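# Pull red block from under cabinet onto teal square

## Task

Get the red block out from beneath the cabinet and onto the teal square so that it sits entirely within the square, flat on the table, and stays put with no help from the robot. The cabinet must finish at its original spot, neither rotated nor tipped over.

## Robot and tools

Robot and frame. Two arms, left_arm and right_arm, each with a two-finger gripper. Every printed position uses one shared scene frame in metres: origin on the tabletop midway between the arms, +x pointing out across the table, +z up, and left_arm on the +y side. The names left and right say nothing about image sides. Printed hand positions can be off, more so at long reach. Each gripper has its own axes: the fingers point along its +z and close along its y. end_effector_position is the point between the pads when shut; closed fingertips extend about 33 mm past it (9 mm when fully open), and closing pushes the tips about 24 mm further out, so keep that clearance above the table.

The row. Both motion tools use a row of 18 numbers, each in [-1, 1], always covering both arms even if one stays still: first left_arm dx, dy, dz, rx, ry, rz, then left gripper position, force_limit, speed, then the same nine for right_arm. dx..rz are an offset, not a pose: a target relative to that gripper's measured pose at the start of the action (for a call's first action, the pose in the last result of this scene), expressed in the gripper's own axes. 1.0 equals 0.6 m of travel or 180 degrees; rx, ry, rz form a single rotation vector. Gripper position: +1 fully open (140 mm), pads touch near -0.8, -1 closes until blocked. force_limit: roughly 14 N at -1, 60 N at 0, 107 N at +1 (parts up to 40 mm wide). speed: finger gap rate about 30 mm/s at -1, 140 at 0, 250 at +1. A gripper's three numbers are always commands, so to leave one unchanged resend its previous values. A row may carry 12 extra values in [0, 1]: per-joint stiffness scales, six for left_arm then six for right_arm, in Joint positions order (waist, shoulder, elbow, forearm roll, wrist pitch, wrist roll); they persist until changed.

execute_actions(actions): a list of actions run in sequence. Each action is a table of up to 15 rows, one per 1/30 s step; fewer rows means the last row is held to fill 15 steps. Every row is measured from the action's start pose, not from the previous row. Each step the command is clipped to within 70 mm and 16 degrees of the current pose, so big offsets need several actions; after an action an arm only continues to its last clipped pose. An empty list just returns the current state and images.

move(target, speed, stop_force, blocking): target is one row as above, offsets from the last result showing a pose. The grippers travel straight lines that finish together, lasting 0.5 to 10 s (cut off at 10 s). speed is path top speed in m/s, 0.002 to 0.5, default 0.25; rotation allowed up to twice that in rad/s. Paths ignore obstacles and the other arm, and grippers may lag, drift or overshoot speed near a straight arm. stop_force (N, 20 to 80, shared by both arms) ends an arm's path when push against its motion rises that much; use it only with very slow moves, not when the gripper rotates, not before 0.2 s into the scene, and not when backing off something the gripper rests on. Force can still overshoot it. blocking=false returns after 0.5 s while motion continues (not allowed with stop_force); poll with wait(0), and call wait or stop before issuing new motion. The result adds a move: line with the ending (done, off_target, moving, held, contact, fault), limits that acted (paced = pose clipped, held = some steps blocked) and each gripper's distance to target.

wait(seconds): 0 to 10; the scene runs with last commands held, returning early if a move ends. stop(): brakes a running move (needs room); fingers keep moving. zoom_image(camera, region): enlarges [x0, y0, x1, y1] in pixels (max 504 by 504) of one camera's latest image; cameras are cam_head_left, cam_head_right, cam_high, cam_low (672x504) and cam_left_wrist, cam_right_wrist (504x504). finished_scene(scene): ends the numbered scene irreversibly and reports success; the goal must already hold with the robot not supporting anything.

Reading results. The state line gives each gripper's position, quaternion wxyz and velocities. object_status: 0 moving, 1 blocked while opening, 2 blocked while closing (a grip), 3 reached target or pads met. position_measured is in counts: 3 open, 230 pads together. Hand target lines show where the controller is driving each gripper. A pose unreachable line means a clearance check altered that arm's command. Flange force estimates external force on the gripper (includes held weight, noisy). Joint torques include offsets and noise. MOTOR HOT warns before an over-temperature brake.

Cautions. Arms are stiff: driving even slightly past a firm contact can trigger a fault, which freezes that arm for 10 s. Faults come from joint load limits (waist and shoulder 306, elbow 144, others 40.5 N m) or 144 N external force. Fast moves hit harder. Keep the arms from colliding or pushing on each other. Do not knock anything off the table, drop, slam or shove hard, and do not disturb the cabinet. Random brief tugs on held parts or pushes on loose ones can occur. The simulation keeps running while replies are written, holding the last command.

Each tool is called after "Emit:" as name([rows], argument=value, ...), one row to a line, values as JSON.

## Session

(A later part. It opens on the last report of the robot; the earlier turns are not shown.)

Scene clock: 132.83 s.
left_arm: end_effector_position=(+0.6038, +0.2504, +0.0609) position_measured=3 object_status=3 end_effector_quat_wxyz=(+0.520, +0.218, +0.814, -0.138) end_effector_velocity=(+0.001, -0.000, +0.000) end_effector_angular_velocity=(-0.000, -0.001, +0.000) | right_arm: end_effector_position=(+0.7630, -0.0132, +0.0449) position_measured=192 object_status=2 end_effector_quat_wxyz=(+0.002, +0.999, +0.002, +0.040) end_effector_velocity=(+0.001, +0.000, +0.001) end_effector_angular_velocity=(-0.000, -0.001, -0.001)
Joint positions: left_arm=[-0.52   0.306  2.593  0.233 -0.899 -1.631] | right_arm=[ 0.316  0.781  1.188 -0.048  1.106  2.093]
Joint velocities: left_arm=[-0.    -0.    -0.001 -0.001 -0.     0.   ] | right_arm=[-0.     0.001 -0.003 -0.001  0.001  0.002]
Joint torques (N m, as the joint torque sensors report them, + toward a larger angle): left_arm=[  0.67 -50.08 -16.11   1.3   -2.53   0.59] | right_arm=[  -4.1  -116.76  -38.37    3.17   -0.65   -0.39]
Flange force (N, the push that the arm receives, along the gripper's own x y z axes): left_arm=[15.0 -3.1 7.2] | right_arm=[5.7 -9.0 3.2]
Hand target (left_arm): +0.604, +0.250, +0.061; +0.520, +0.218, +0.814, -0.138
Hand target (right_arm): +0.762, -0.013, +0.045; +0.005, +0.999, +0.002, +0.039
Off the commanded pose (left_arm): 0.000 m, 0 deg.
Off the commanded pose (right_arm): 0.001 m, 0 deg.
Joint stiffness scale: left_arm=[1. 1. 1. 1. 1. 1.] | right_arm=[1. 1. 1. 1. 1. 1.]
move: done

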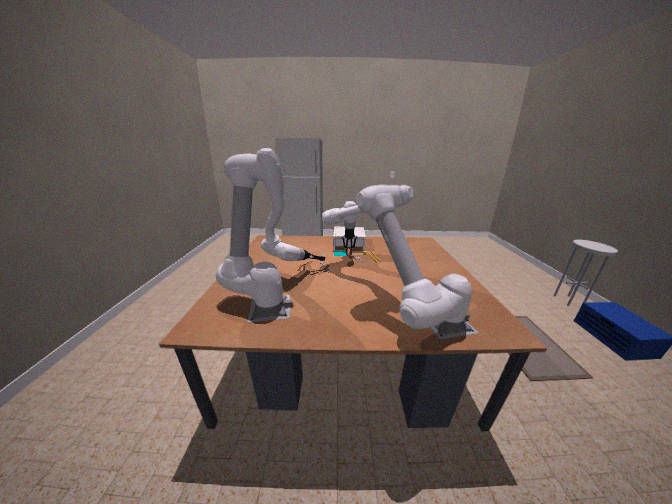

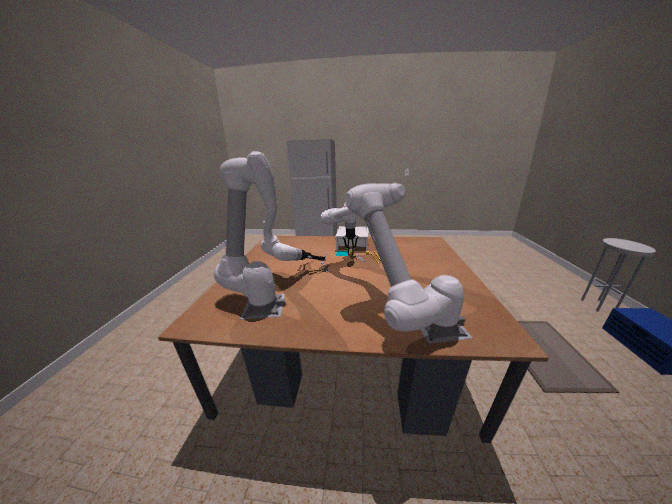

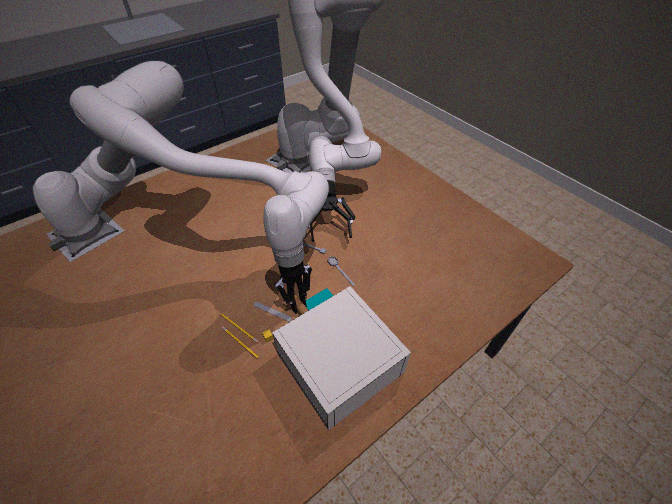

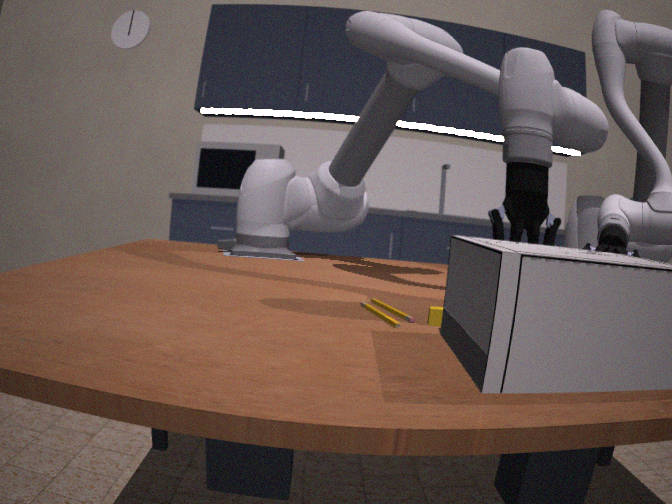

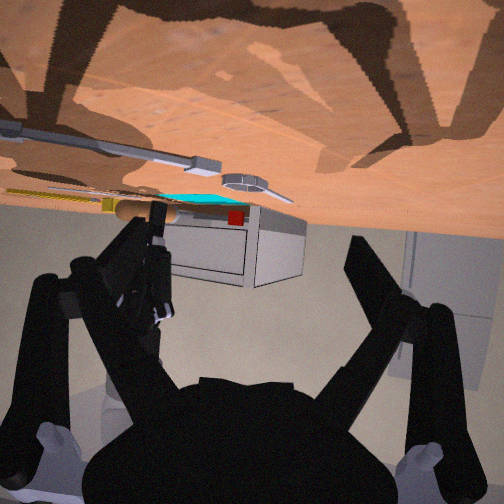

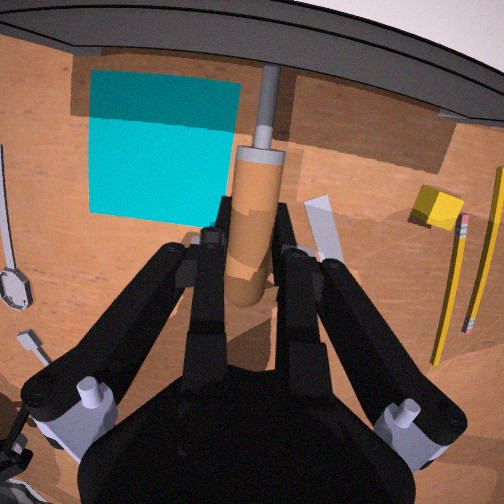

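Emit:
move(target=[0,0,0,0,0,0,1,0,0,0,-0.033,0,0,-0.008,0,-0.98,1,0], speed=0.05)

Emit:
move(target=[0,0.1,0,0,0,0,1,0,0,-0.37,-0.02,-0.022,0,0,0,-0.98,1,0], speed=0.08)

Emit:
zoom_image(camera="cam_left_wrist", region=[80, 170, 280, 250])

Emit:
zoom_image(camera="cam_head_left", region=[300, 215, 400, 285])

Scene clock: 141.30 s.
left_arm: end_effector_position=(+0.6038, +0.2504, +0.0609) position_measured=3 object_status=3 end_effector_quat_wxyz=(+0.520, +0.218, +0.814, -0.138) end_effector_velocity=(+0.000, -0.000, +0.000) end_effector_angular_velocity=(+0.000, -0.000, -0.001) | right_arm: end_effector_position=(+0.7652, +0.0043, +0.0448) position_measured=192 object_status=2 end_effector_quat_wxyz=(+0.002, +1.000, +0.004, +0.031) end_effector_velocity=(+0.001, +0.000, +0.001) end_effector_angular_velocity=(-0.000, +0.001, -0.001)
Joint positions: left_arm=[-0.52   0.306  2.593  0.233 -0.899 -1.631] | right_arm=[ 0.328  0.807  1.138 -0.038  1.145  2.095]
Joint velocities: left_arm=[ 0.     0.    -0.     0.001 -0.     0.   ] | right_arm=[ 0.     0.001 -0.004  0.     0.004  0.001]
Joint torques (N m, as the joint torque sensors report them, + toward a larger angle): left_arm=[  0.76 -49.34 -14.39   1.28  -2.37   0.4 ] | right_arm=[  -3.6  -116.81  -38.43    3.24   -0.43   -0.11]
Flange force (N, the push that the arm receives, along the gripper's own x y z axes): left_arm=[12.3 -2.8 8.2] | right_arm=[3.9 -6.8 1.5]
Hand target (left_arm): +0.604, +0.250, +0.061; +0.520, +0.218, +0.814, -0.138
Hand target (right_arm): +0.763, +0.007, +0.045; +0.002, +1.000, +0.002, +0.027
Off the commanded pose (left_arm): 0.000 m, 0 deg.
Off the commanded pose (right_arm): 0.003 m, 0 deg.
Joint stiffness scale: left_arm=[1. 1. 1. 1. 1. 1.] | right_arm=[1. 1. 1. 1. 1. 1.]
move: done

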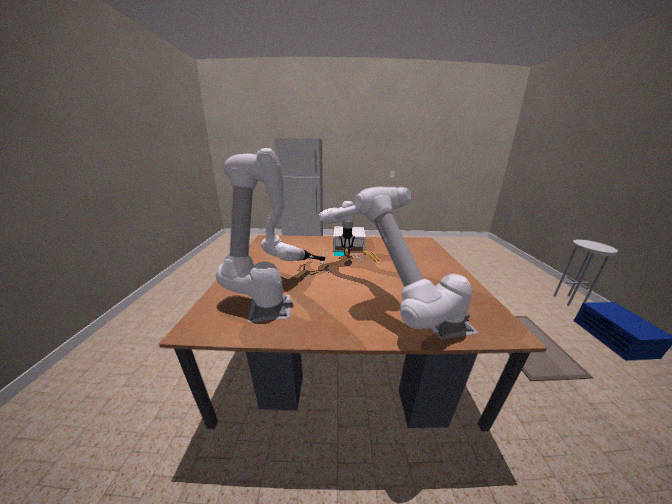

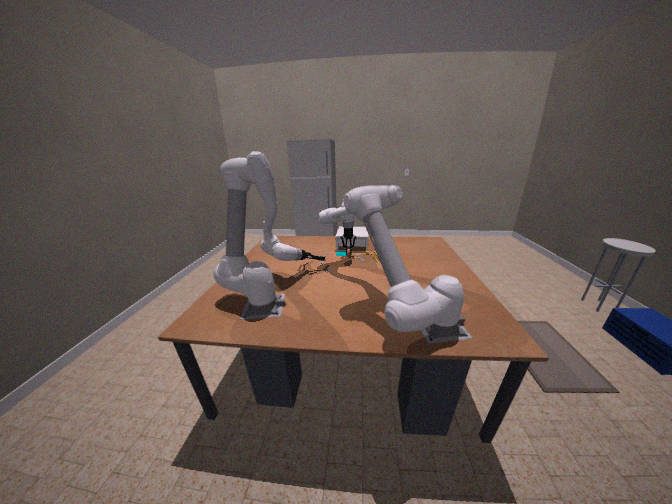

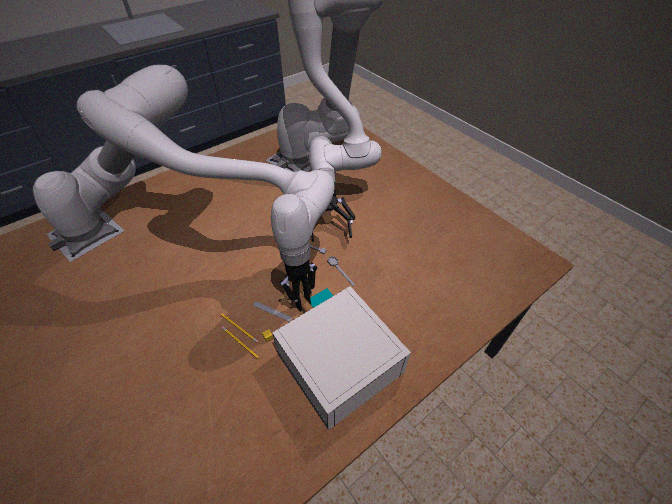

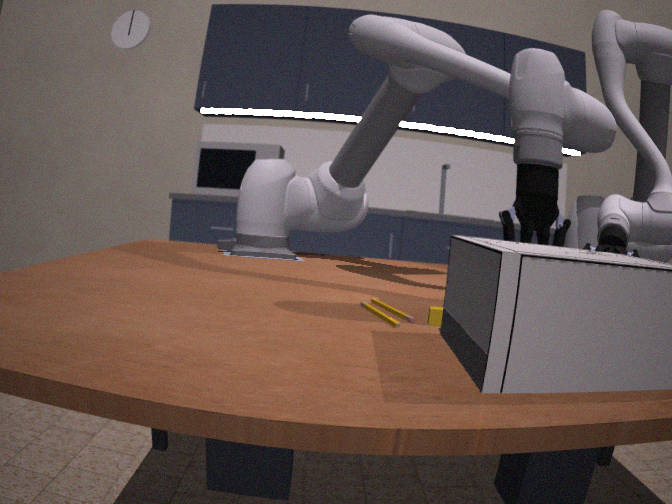

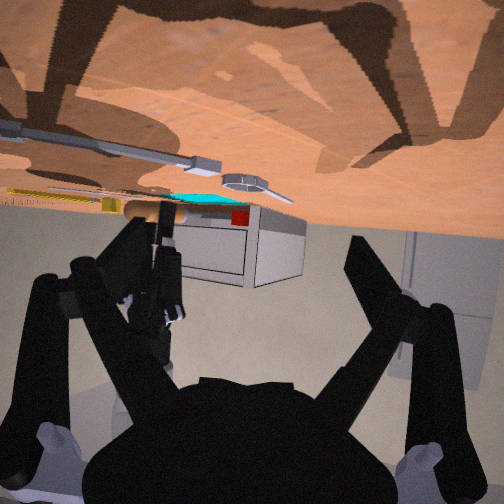

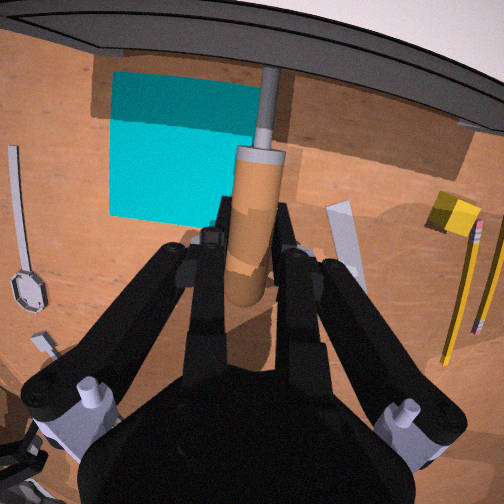

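Scene clock: 144.43 s.
left_arm: end_effector_position=(+0.6321, +0.3026, +0.0617) position_measured=3 object_status=3 end_effector_quat_wxyz=(+0.521, +0.217, +0.814, -0.138) end_effector_velocity=(+0.001, +0.000, +0.000) end_effector_angular_velocity=(+0.000, -0.000, -0.001) | right_arm: end_effector_position=(+0.5432, +0.0138, +0.0448) position_measured=192 object_status=2 end_effector_quat_wxyz=(+0.003, +1.000, +0.005, +0.028) end_effector_velocity=(+0.000, -0.000, -0.000) end_effector_angular_velocity=(+0.000, -0.001, +0.000)
Joint positions: left_arm=[-0.348  0.322  2.555  0.435 -0.895 -1.69 ] | right_arm=[ 0.477  0.553  1.591 -0.047  0.957  2.255]
Joint velocities: left_arm=[ 0.001  0.    -0.001  0.001  0.    -0.   ] | right_arm=[-0.    -0.     0.001 -0.    -0.002  0.   ]
Joint torques (N m, as the joint torque sensors report them, + toward a larger angle): left_arm=[ -1.04 -49.57 -17.29   0.83  -2.22   0.11] | right_arm=[ -3.04 -90.84 -34.35   3.19  -0.26   0.01]
Flange force (N, the push that the arm receives, along the gripper's own x y z axes): left_arm=[7.5 1.4 -0.6] | right_arm=[0.6 -5.4 0.6]
Hand target (left_arm): +0.634, +0.302, +0.061; +0.520, +0.218, +0.814, -0.138
Hand target (right_arm): +0.543, +0.015, +0.044; +0.002, +1.000, +0.004, +0.031
Off the commanded pose (left_arm): 0.002 m, 0 deg.
Off the commanded pose (right_arm): 0.001 m, 0 deg.
Joint stiffness scale: left_arm=[1. 1. 1. 1. 1. 1.] | right_arm=[1. 1. 1. 1. 1. 1.]
move: done

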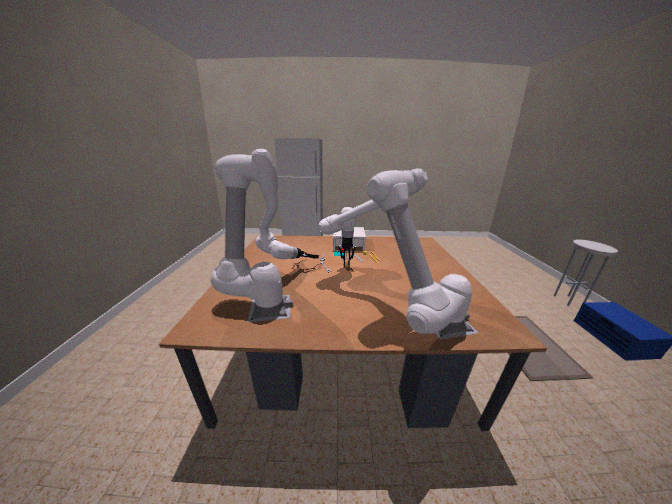

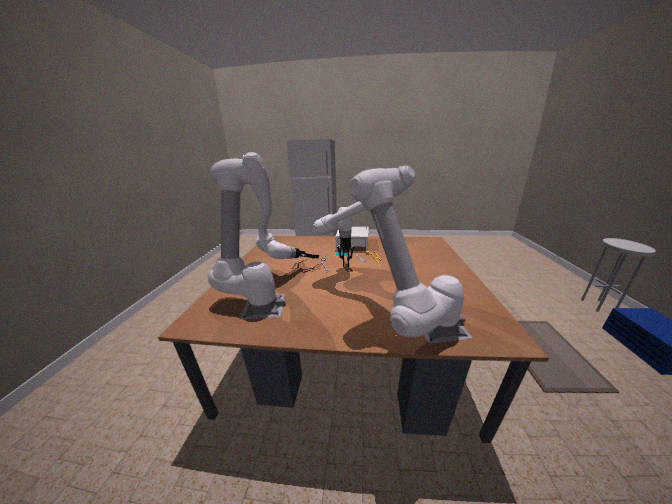

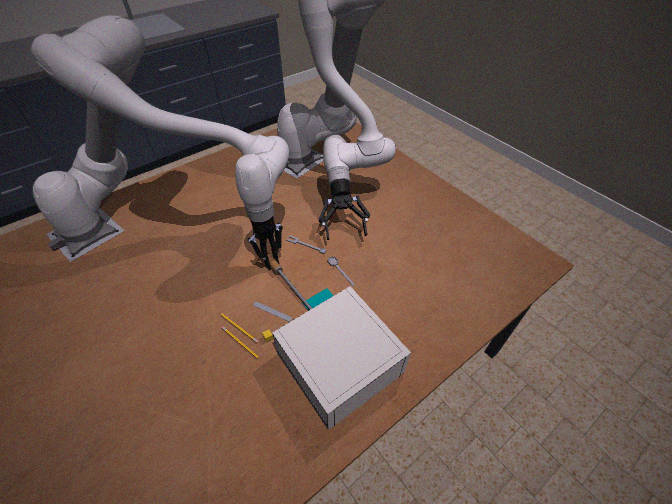

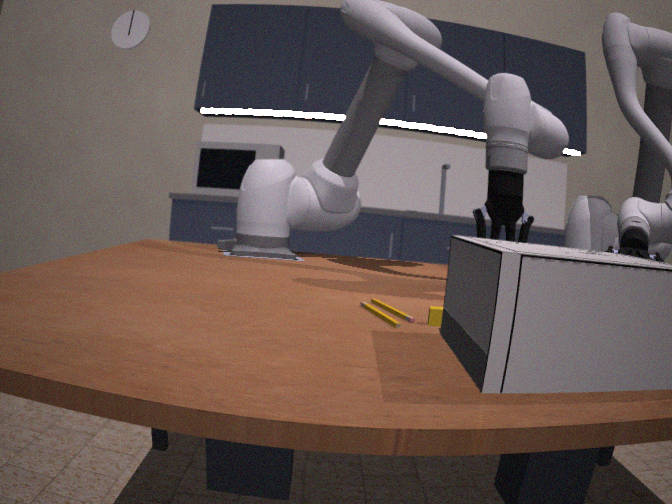

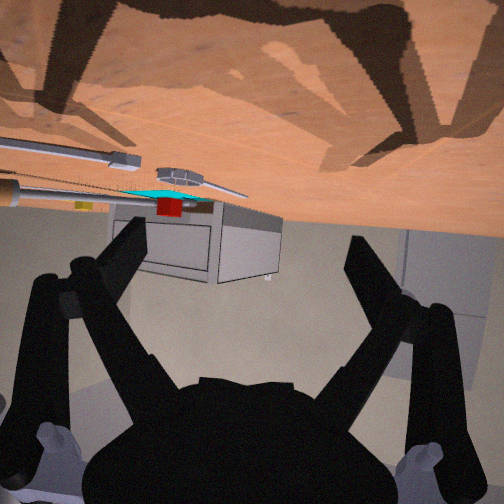

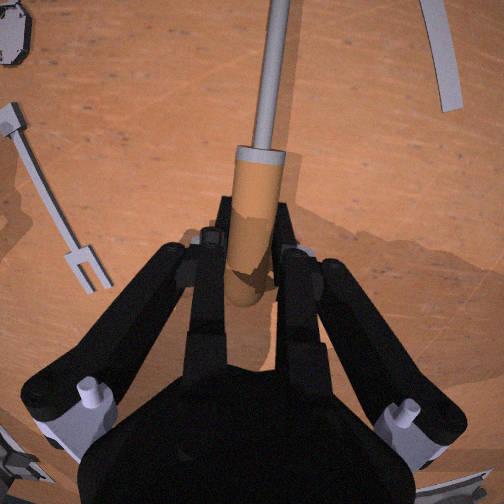

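Region (80, 170, 280, 250) of cam_left_wrist's 504x504 image, scaled by 2.520, with more detail than that image has; it fills the top 202 rows of this view, and the rest is white.

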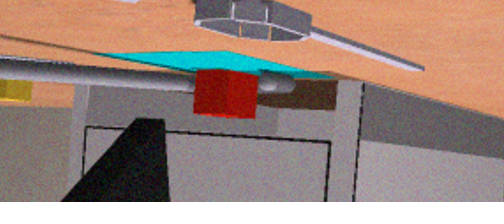

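Region (300, 215, 400, 285) of cam_head_left's 672x504 image, scaled by 5.040, with more detail than that image has; it fills the top 353 rows of this view, and the rest is white.

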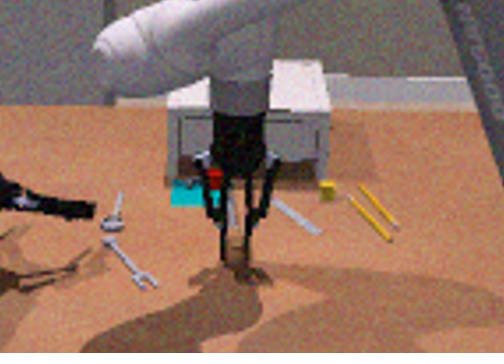

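Emit:
move(target=[-0.227,0,-0.106,0,0,0,1,0,0,-0.05,-0.05,-0.003,0,0,0,-0.98,1,0], speed=0.15)

Emit:
zoom_image(camera="cam_left_wrist", region=[80, 50, 280, 200])

Scene clock: 149.33 s.
left_arm: end_effector_position=(+0.6300, +0.3017, +0.2104) position_measured=3 object_status=3 end_effector_quat_wxyz=(+0.521, +0.217, +0.814, -0.139) end_effector_velocity=(-0.002, -0.001, -0.002) end_effector_angular_velocity=(-0.001, +0.008, -0.003) | right_arm: end_effector_position=(+0.5151, +0.0441, +0.0452) position_measured=192 object_status=2 end_effector_quat_wxyz=(+0.001, +1.000, +0.005, +0.028) end_effector_velocity=(+0.000, +0.000, +0.000) end_effector_angular_velocity=(+0.000, -0.000, +0.001)
Joint positions: left_arm=[-0.349 -0.042  2.469  0.735 -0.515 -2.077] | right_arm=[ 0.528  0.552  1.593 -0.047  0.957  2.305]
Joint velocities: left_arm=[ 0.001 -0.001  0.     0.018  0.003 -0.018] | right_arm=[ 0.    -0.    -0.    -0.    -0.    -0.001]
Joint torques (N m, as the joint torque sensors report them, + toward a larger angle): left_arm=[  2.01 -30.17 -34.27   2.3   -2.19   0.  ] | right_arm=[ -3.18 -91.62 -34.98   3.31  -0.28  -0.13]
Flange force (N, the push that the arm receives, along the gripper's own x y z axes): left_arm=no reading | right_arm=[-0.3 -5.5 1.8]
Hand target (left_arm): +0.632, +0.302, +0.212; +0.521, +0.217, +0.814, -0.138
Hand target (right_arm): +0.513, +0.044, +0.045; +0.003, +1.000, +0.005, +0.028
Off the commanded pose (left_arm): 0.002 m, 0 deg.
Off the commanded pose (right_arm): 0.002 m, 0 deg.
Joint stiffness scale: left_arm=[1. 1. 1. 1. 1. 1.] | right_arm=[1. 1. 1. 1. 1. 1.]
move: done

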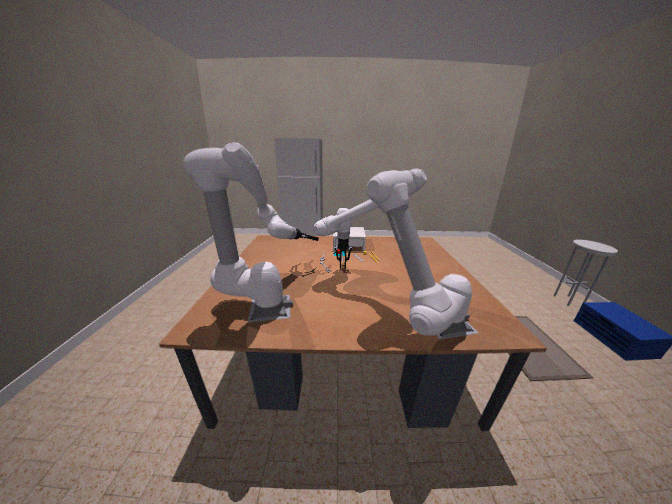

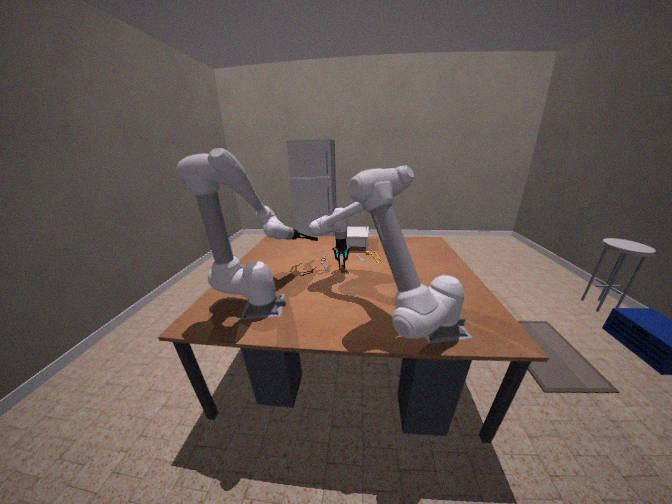

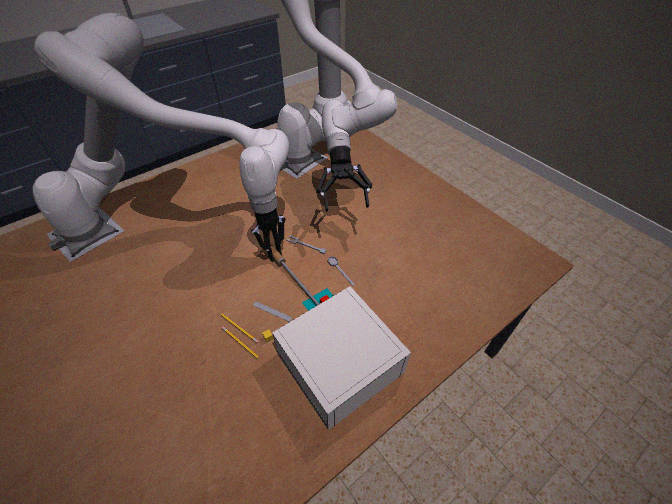

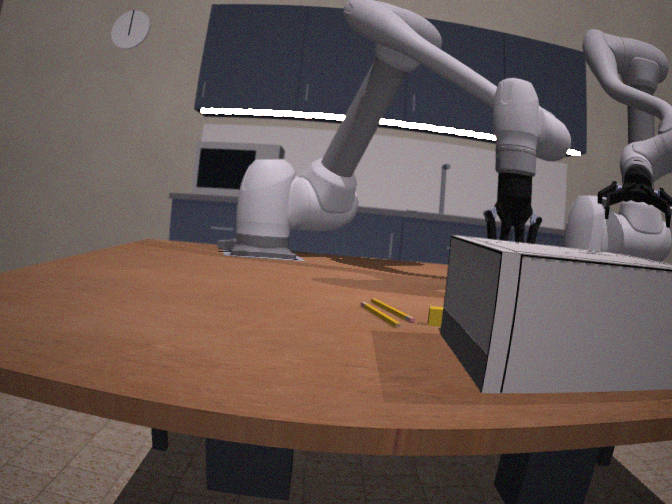

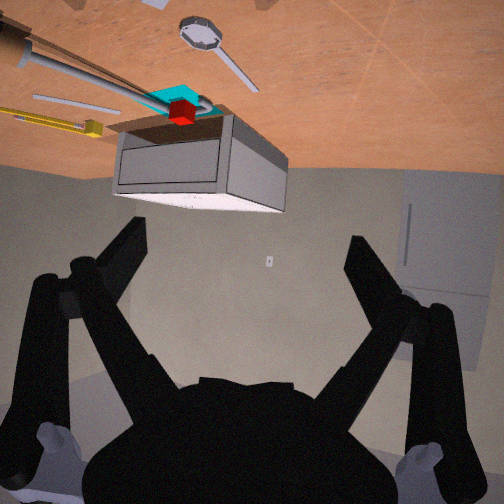

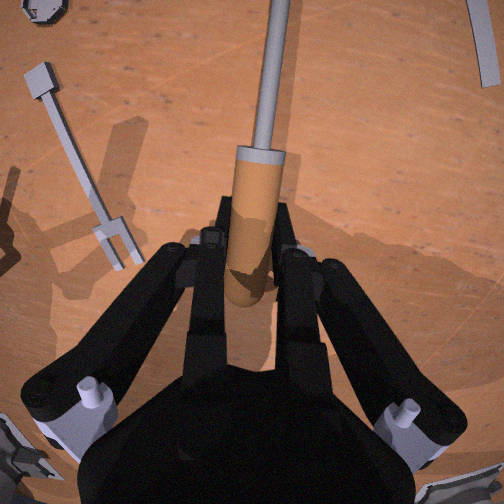

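Region (80, 50, 280, 200) of cam_left_wrist's 504x504 image, scaled by 2.520, with more detail than that image has; it fills the top 378 rows of this view, and the rest is white.

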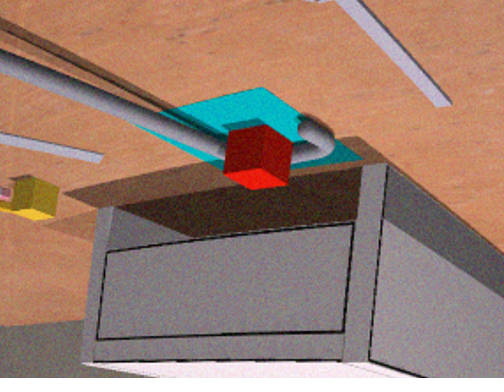

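Emit:
move(target=[0,0,0,0,0,0,1,0,0,0.02,0.02,0,0,0,0,-0.98,1,0], speed=0.05)

Emit:
move(target=[0,0,0,0,0,0,1,0,0,0.005,0,-0.09,0,0,0,-0.98,1,0], speed=0.1)

Emit:
move(target=[0,0,0,0,0,0,1,0,0,-0.22,0.07,-0.012,0,0,0,-0.98,1,0], speed=0.2)

Scene clock: 158.20 s.
left_arm: end_effector_position=(+0.6299, +0.3016, +0.2102) position_measured=3 object_status=3 end_effector_quat_wxyz=(+0.521, +0.217, +0.814, -0.139) end_effector_velocity=(+0.000, -0.000, +0.001) end_effector_angular_velocity=(-0.001, -0.000, +0.001) | right_arm: end_effector_position=(+0.5254, +0.0327, +0.0452) position_measured=192 object_status=2 end_effector_quat_wxyz=(+0.002, +1.000, +0.004, +0.028) end_effector_velocity=(+0.000, -0.000, -0.000) end_effector_angular_velocity=(+0.000, +0.000, +0.000)
Joint positions: left_arm=[-0.349 -0.042  2.469  0.736 -0.514 -2.078] | right_arm=[ 0.509  0.552  1.593 -0.047  0.957  2.287]
Joint velocities: left_arm=[-0.    -0.    -0.001 -0.     0.    -0.001] | right_arm=[-0.001 -0.     0.     0.    -0.    -0.001]
Joint torques (N m, as the joint torque sensors report them, + toward a larger angle): left_arm=[  1.07 -30.8  -34.24   1.75  -2.63   0.64] | right_arm=[ -3.72 -91.67 -35.14   3.12  -0.3    0.48]
Flange force (N, the push that the arm receives, along the gripper's own x y z axes): left_arm=no reading | right_arm=[-0.5 -5.4 1.9]
Hand target (left_arm): +0.630, +0.302, +0.210; +0.521, +0.217, +0.814, -0.139
Hand target (right_arm): +0.527, +0.032, +0.046; +0.001, +1.000, +0.005, +0.028
Off the commanded pose (left_arm): 0.000 m, 0 deg.
Off the commanded pose (right_arm): 0.002 m, 0 deg.
Joint stiffness scale: left_arm=[1. 1. 1. 1. 1. 1.] | right_arm=[1. 1. 1. 1. 1. 1.]
move: done

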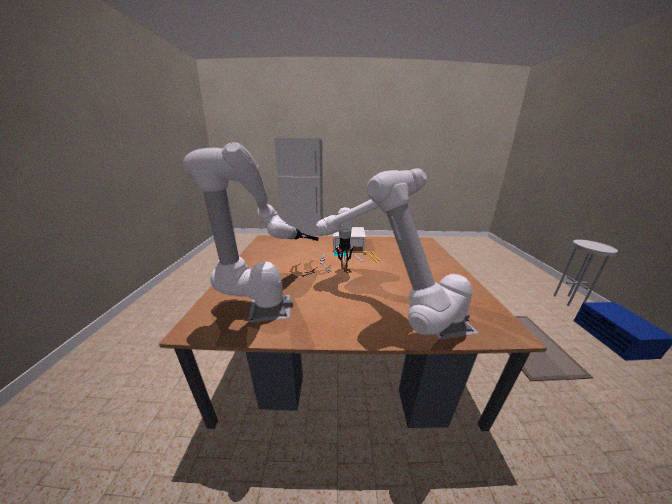

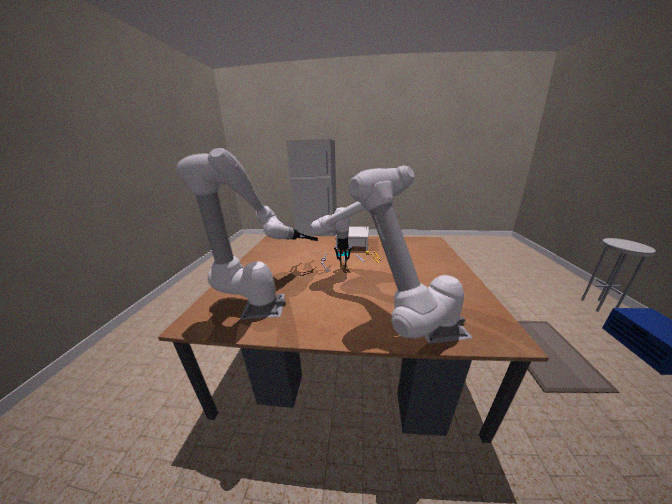

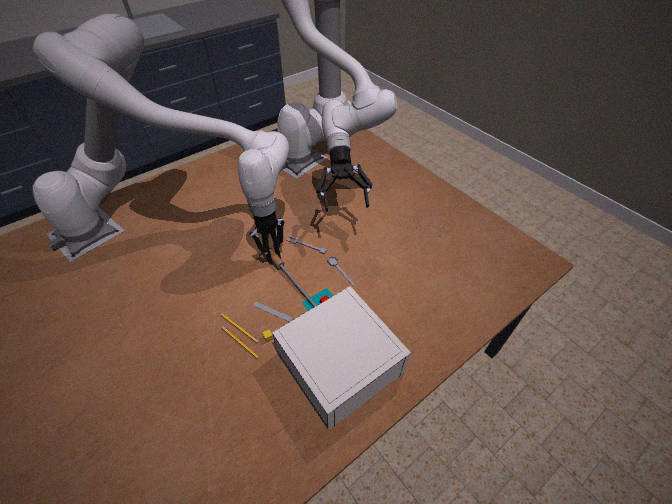

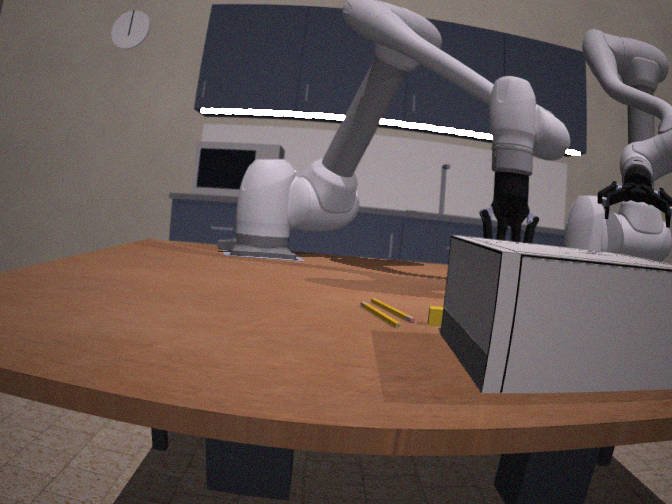

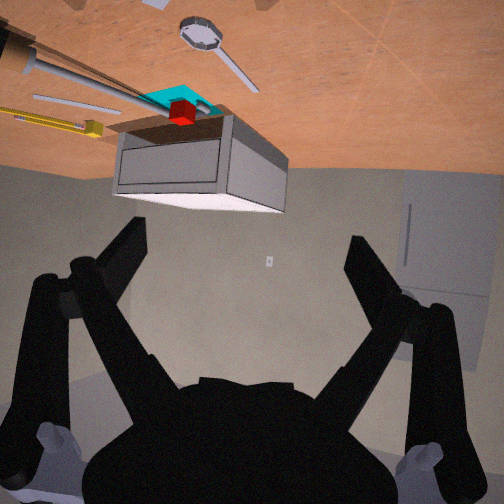

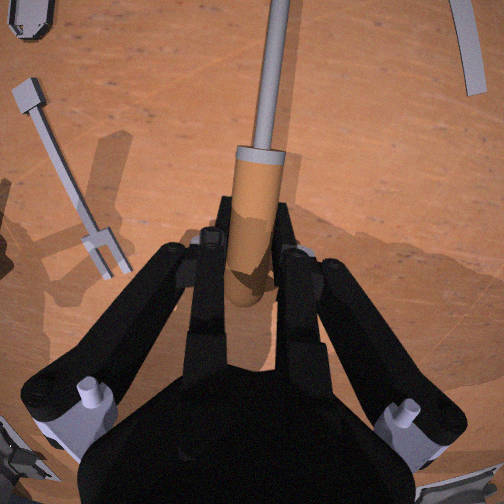

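Scene clock: 159.10 s.
left_arm: end_effector_position=(+0.6299, +0.3016, +0.2102) position_measured=3 object_status=3 end_effector_quat_wxyz=(+0.521, +0.217, +0.814, -0.139) end_effector_velocity=(+0.000, -0.000, +0.000) end_effector_angular_velocity=(+0.000, -0.001, -0.000) | right_arm: end_effector_position=(+0.5263, +0.0325, +0.0967) position_measured=192 object_status=2 end_effector_quat_wxyz=(+0.002, +1.000, +0.003, +0.030) end_effector_velocity=(-0.001, -0.001, +0.000) end_effector_angular_velocity=(-0.002, +0.002, +0.000)
Joint positions: left_arm=[-0.349 -0.042  2.469  0.736 -0.514 -2.078] | right_arm=[ 0.509  0.509  1.557 -0.047  1.033  2.287]
Joint velocities: left_arm=[-0.     0.    -0.001  0.    -0.     0.   ] | right_arm=[ 0.    -0.    -0.     0.     0.003 -0.   ]
Joint torques (N m, as the joint torque sensors report them, + toward a larger angle): left_arm=[  2.96 -31.49 -34.1    2.5   -2.55   0.17] | right_arm=[ -4.82 -91.54 -37.61   3.27  -0.88  -0.09]
Flange force (N, the push that the arm receives, along the gripper's own x y z axes): left_arm=no reading | right_arm=[-0.6 -8.0 2.7]
Hand target (left_arm): +0.630, +0.302, +0.210; +0.521, +0.217, +0.814, -0.139
Hand target (right_arm): +0.525, +0.033, +0.099; +0.002, +1.000, +0.004, +0.028
Off the commanded pose (left_arm): 0.000 m, 0 deg.
Off the commanded pose (right_arm): 0.003 m, 0 deg.
Joint stiffness scale: left_arm=[1. 1. 1. 1. 1. 1.] | right_arm=[1. 1. 1. 1. 1. 1.]
move: done

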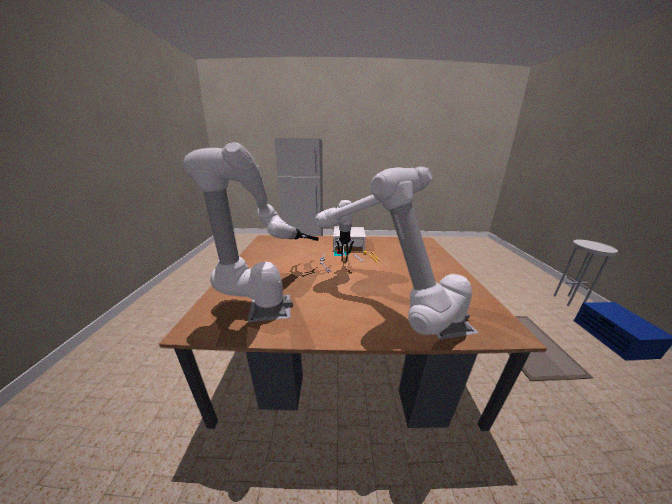

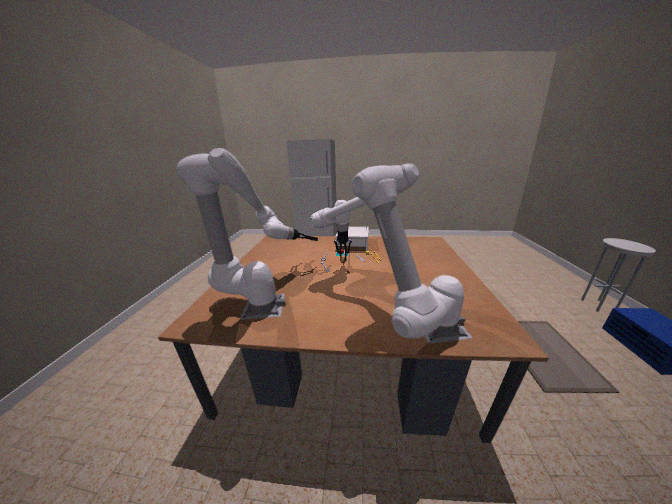

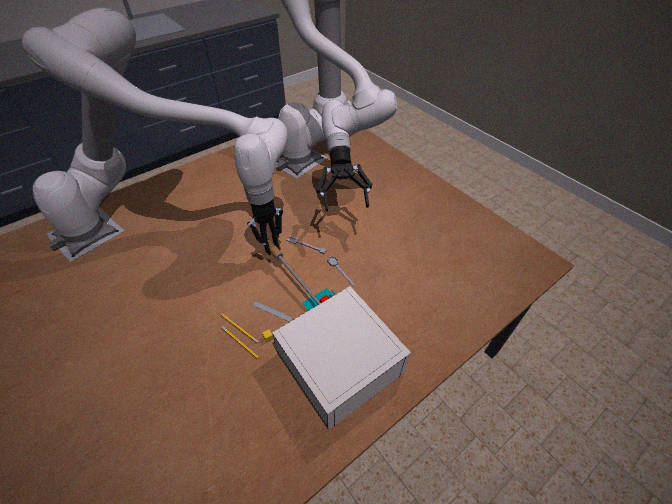

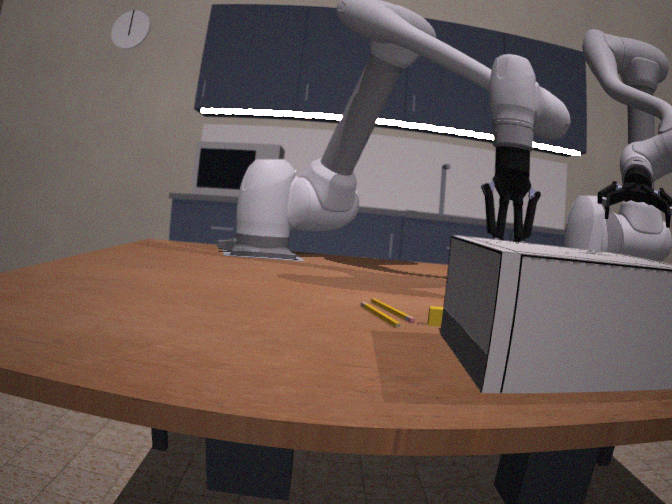

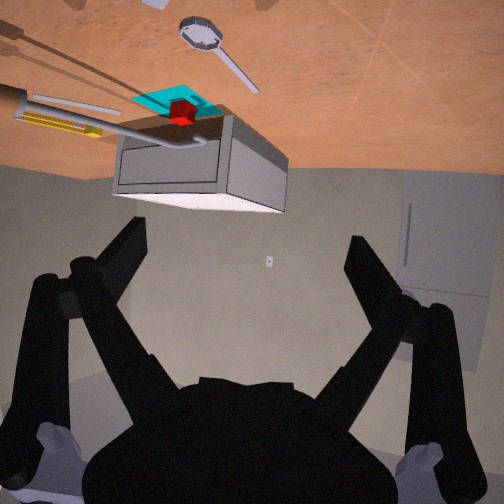

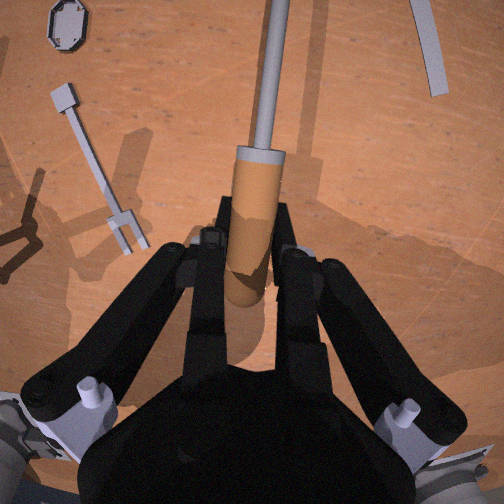

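Scene clock: 160.23 s.
left_arm: end_effector_position=(+0.6299, +0.3016, +0.2102) position_measured=3 object_status=3 end_effector_quat_wxyz=(+0.521, +0.217, +0.814, -0.139) end_effector_velocity=(-0.000, -0.000, -0.000) end_effector_angular_velocity=(+0.001, +0.000, -0.001) | right_arm: end_effector_position=(+0.3945, -0.0107, +0.0968) position_measured=192 object_status=2 end_effector_quat_wxyz=(+0.003, +1.000, +0.003, +0.027) end_effector_velocity=(-0.000, +0.000, -0.000) end_effector_angular_velocity=(+0.000, -0.001, +0.001)
Joint positions: left_arm=[-0.349 -0.042  2.469  0.736 -0.514 -2.078] | right_arm=[ 0.585  0.338  1.818 -0.051  0.952  2.368]
Joint velocities: left_arm=[-0.     0.     0.     0.001  0.    -0.   ] | right_arm=[ 0.    -0.     0.001 -0.    -0.002 -0.001]
Joint torques (N m, as the joint torque sensors report them, + toward a larger angle): left_arm=[ -2.41 -30.52 -35.01   2.44  -1.67   0.58] | right_arm=[ -3.89 -71.08 -35.93   3.18  -0.31   0.13]
Flange force (N, the push that the arm receives, along the gripper's own x y z axes): left_arm=no reading | right_arm=[-3.6 -4.5 1.9]
Hand target (left_arm): +0.630, +0.302, +0.210; +0.521, +0.217, +0.814, -0.139
Hand target (right_arm): +0.394, -0.010, +0.096; +0.002, +1.000, +0.003, +0.030
Off the commanded pose (left_arm): 0.000 m, 0 deg.
Off the commanded pose (right_arm): 0.001 m, 0 deg.
Joint stiffness scale: left_arm=[1. 1. 1. 1. 1. 1.] | right_arm=[1. 1. 1. 1. 1. 1.]
move: done

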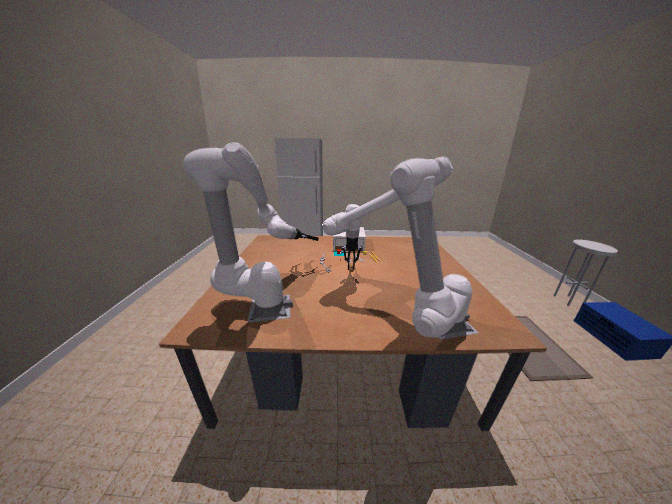

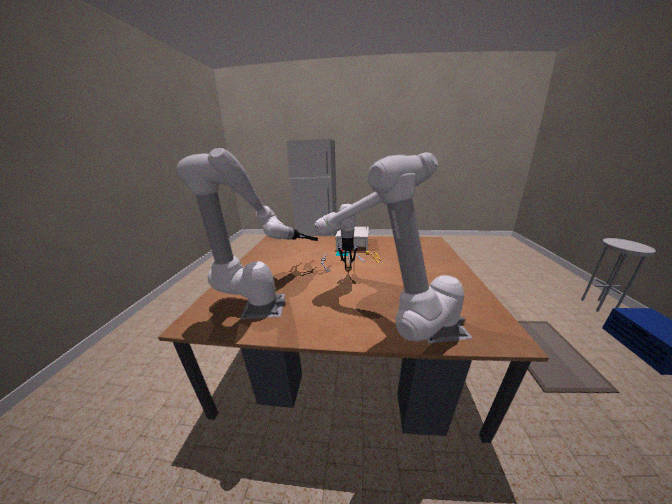

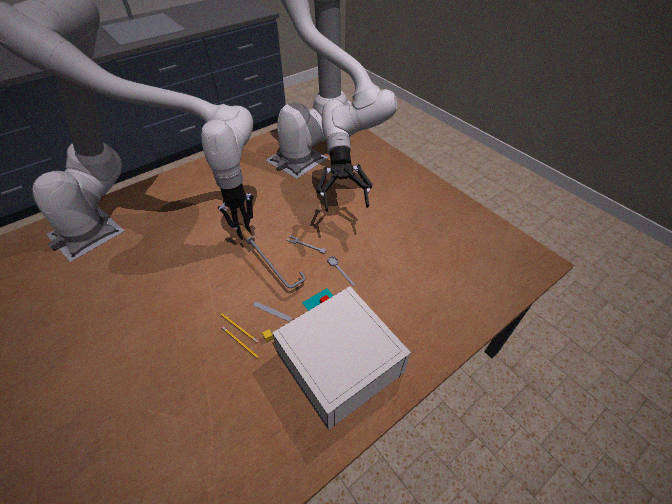

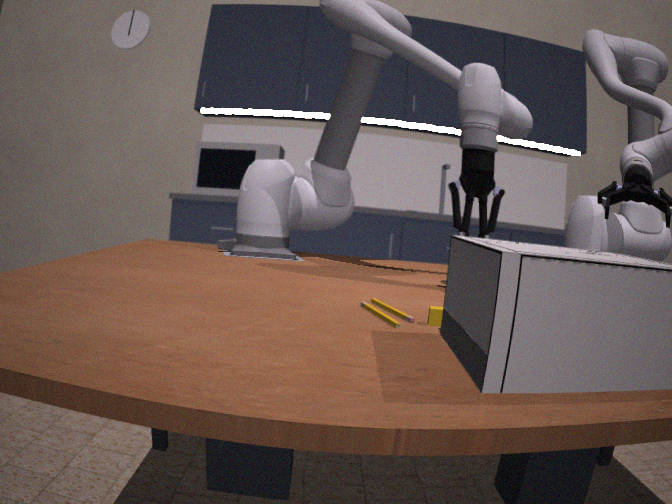

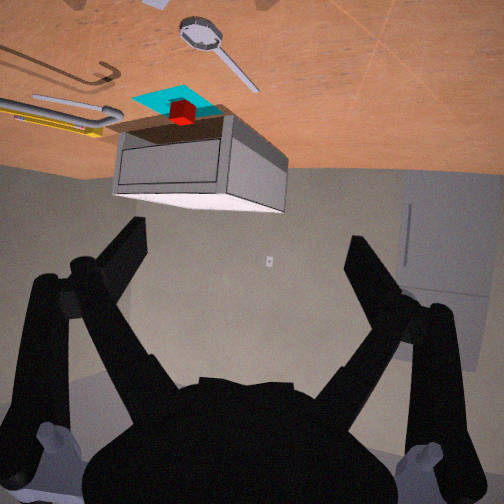

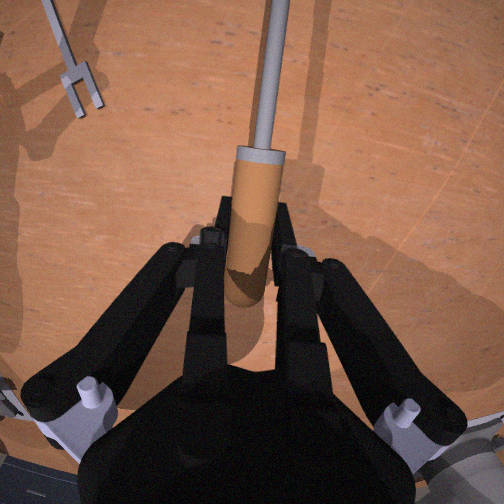

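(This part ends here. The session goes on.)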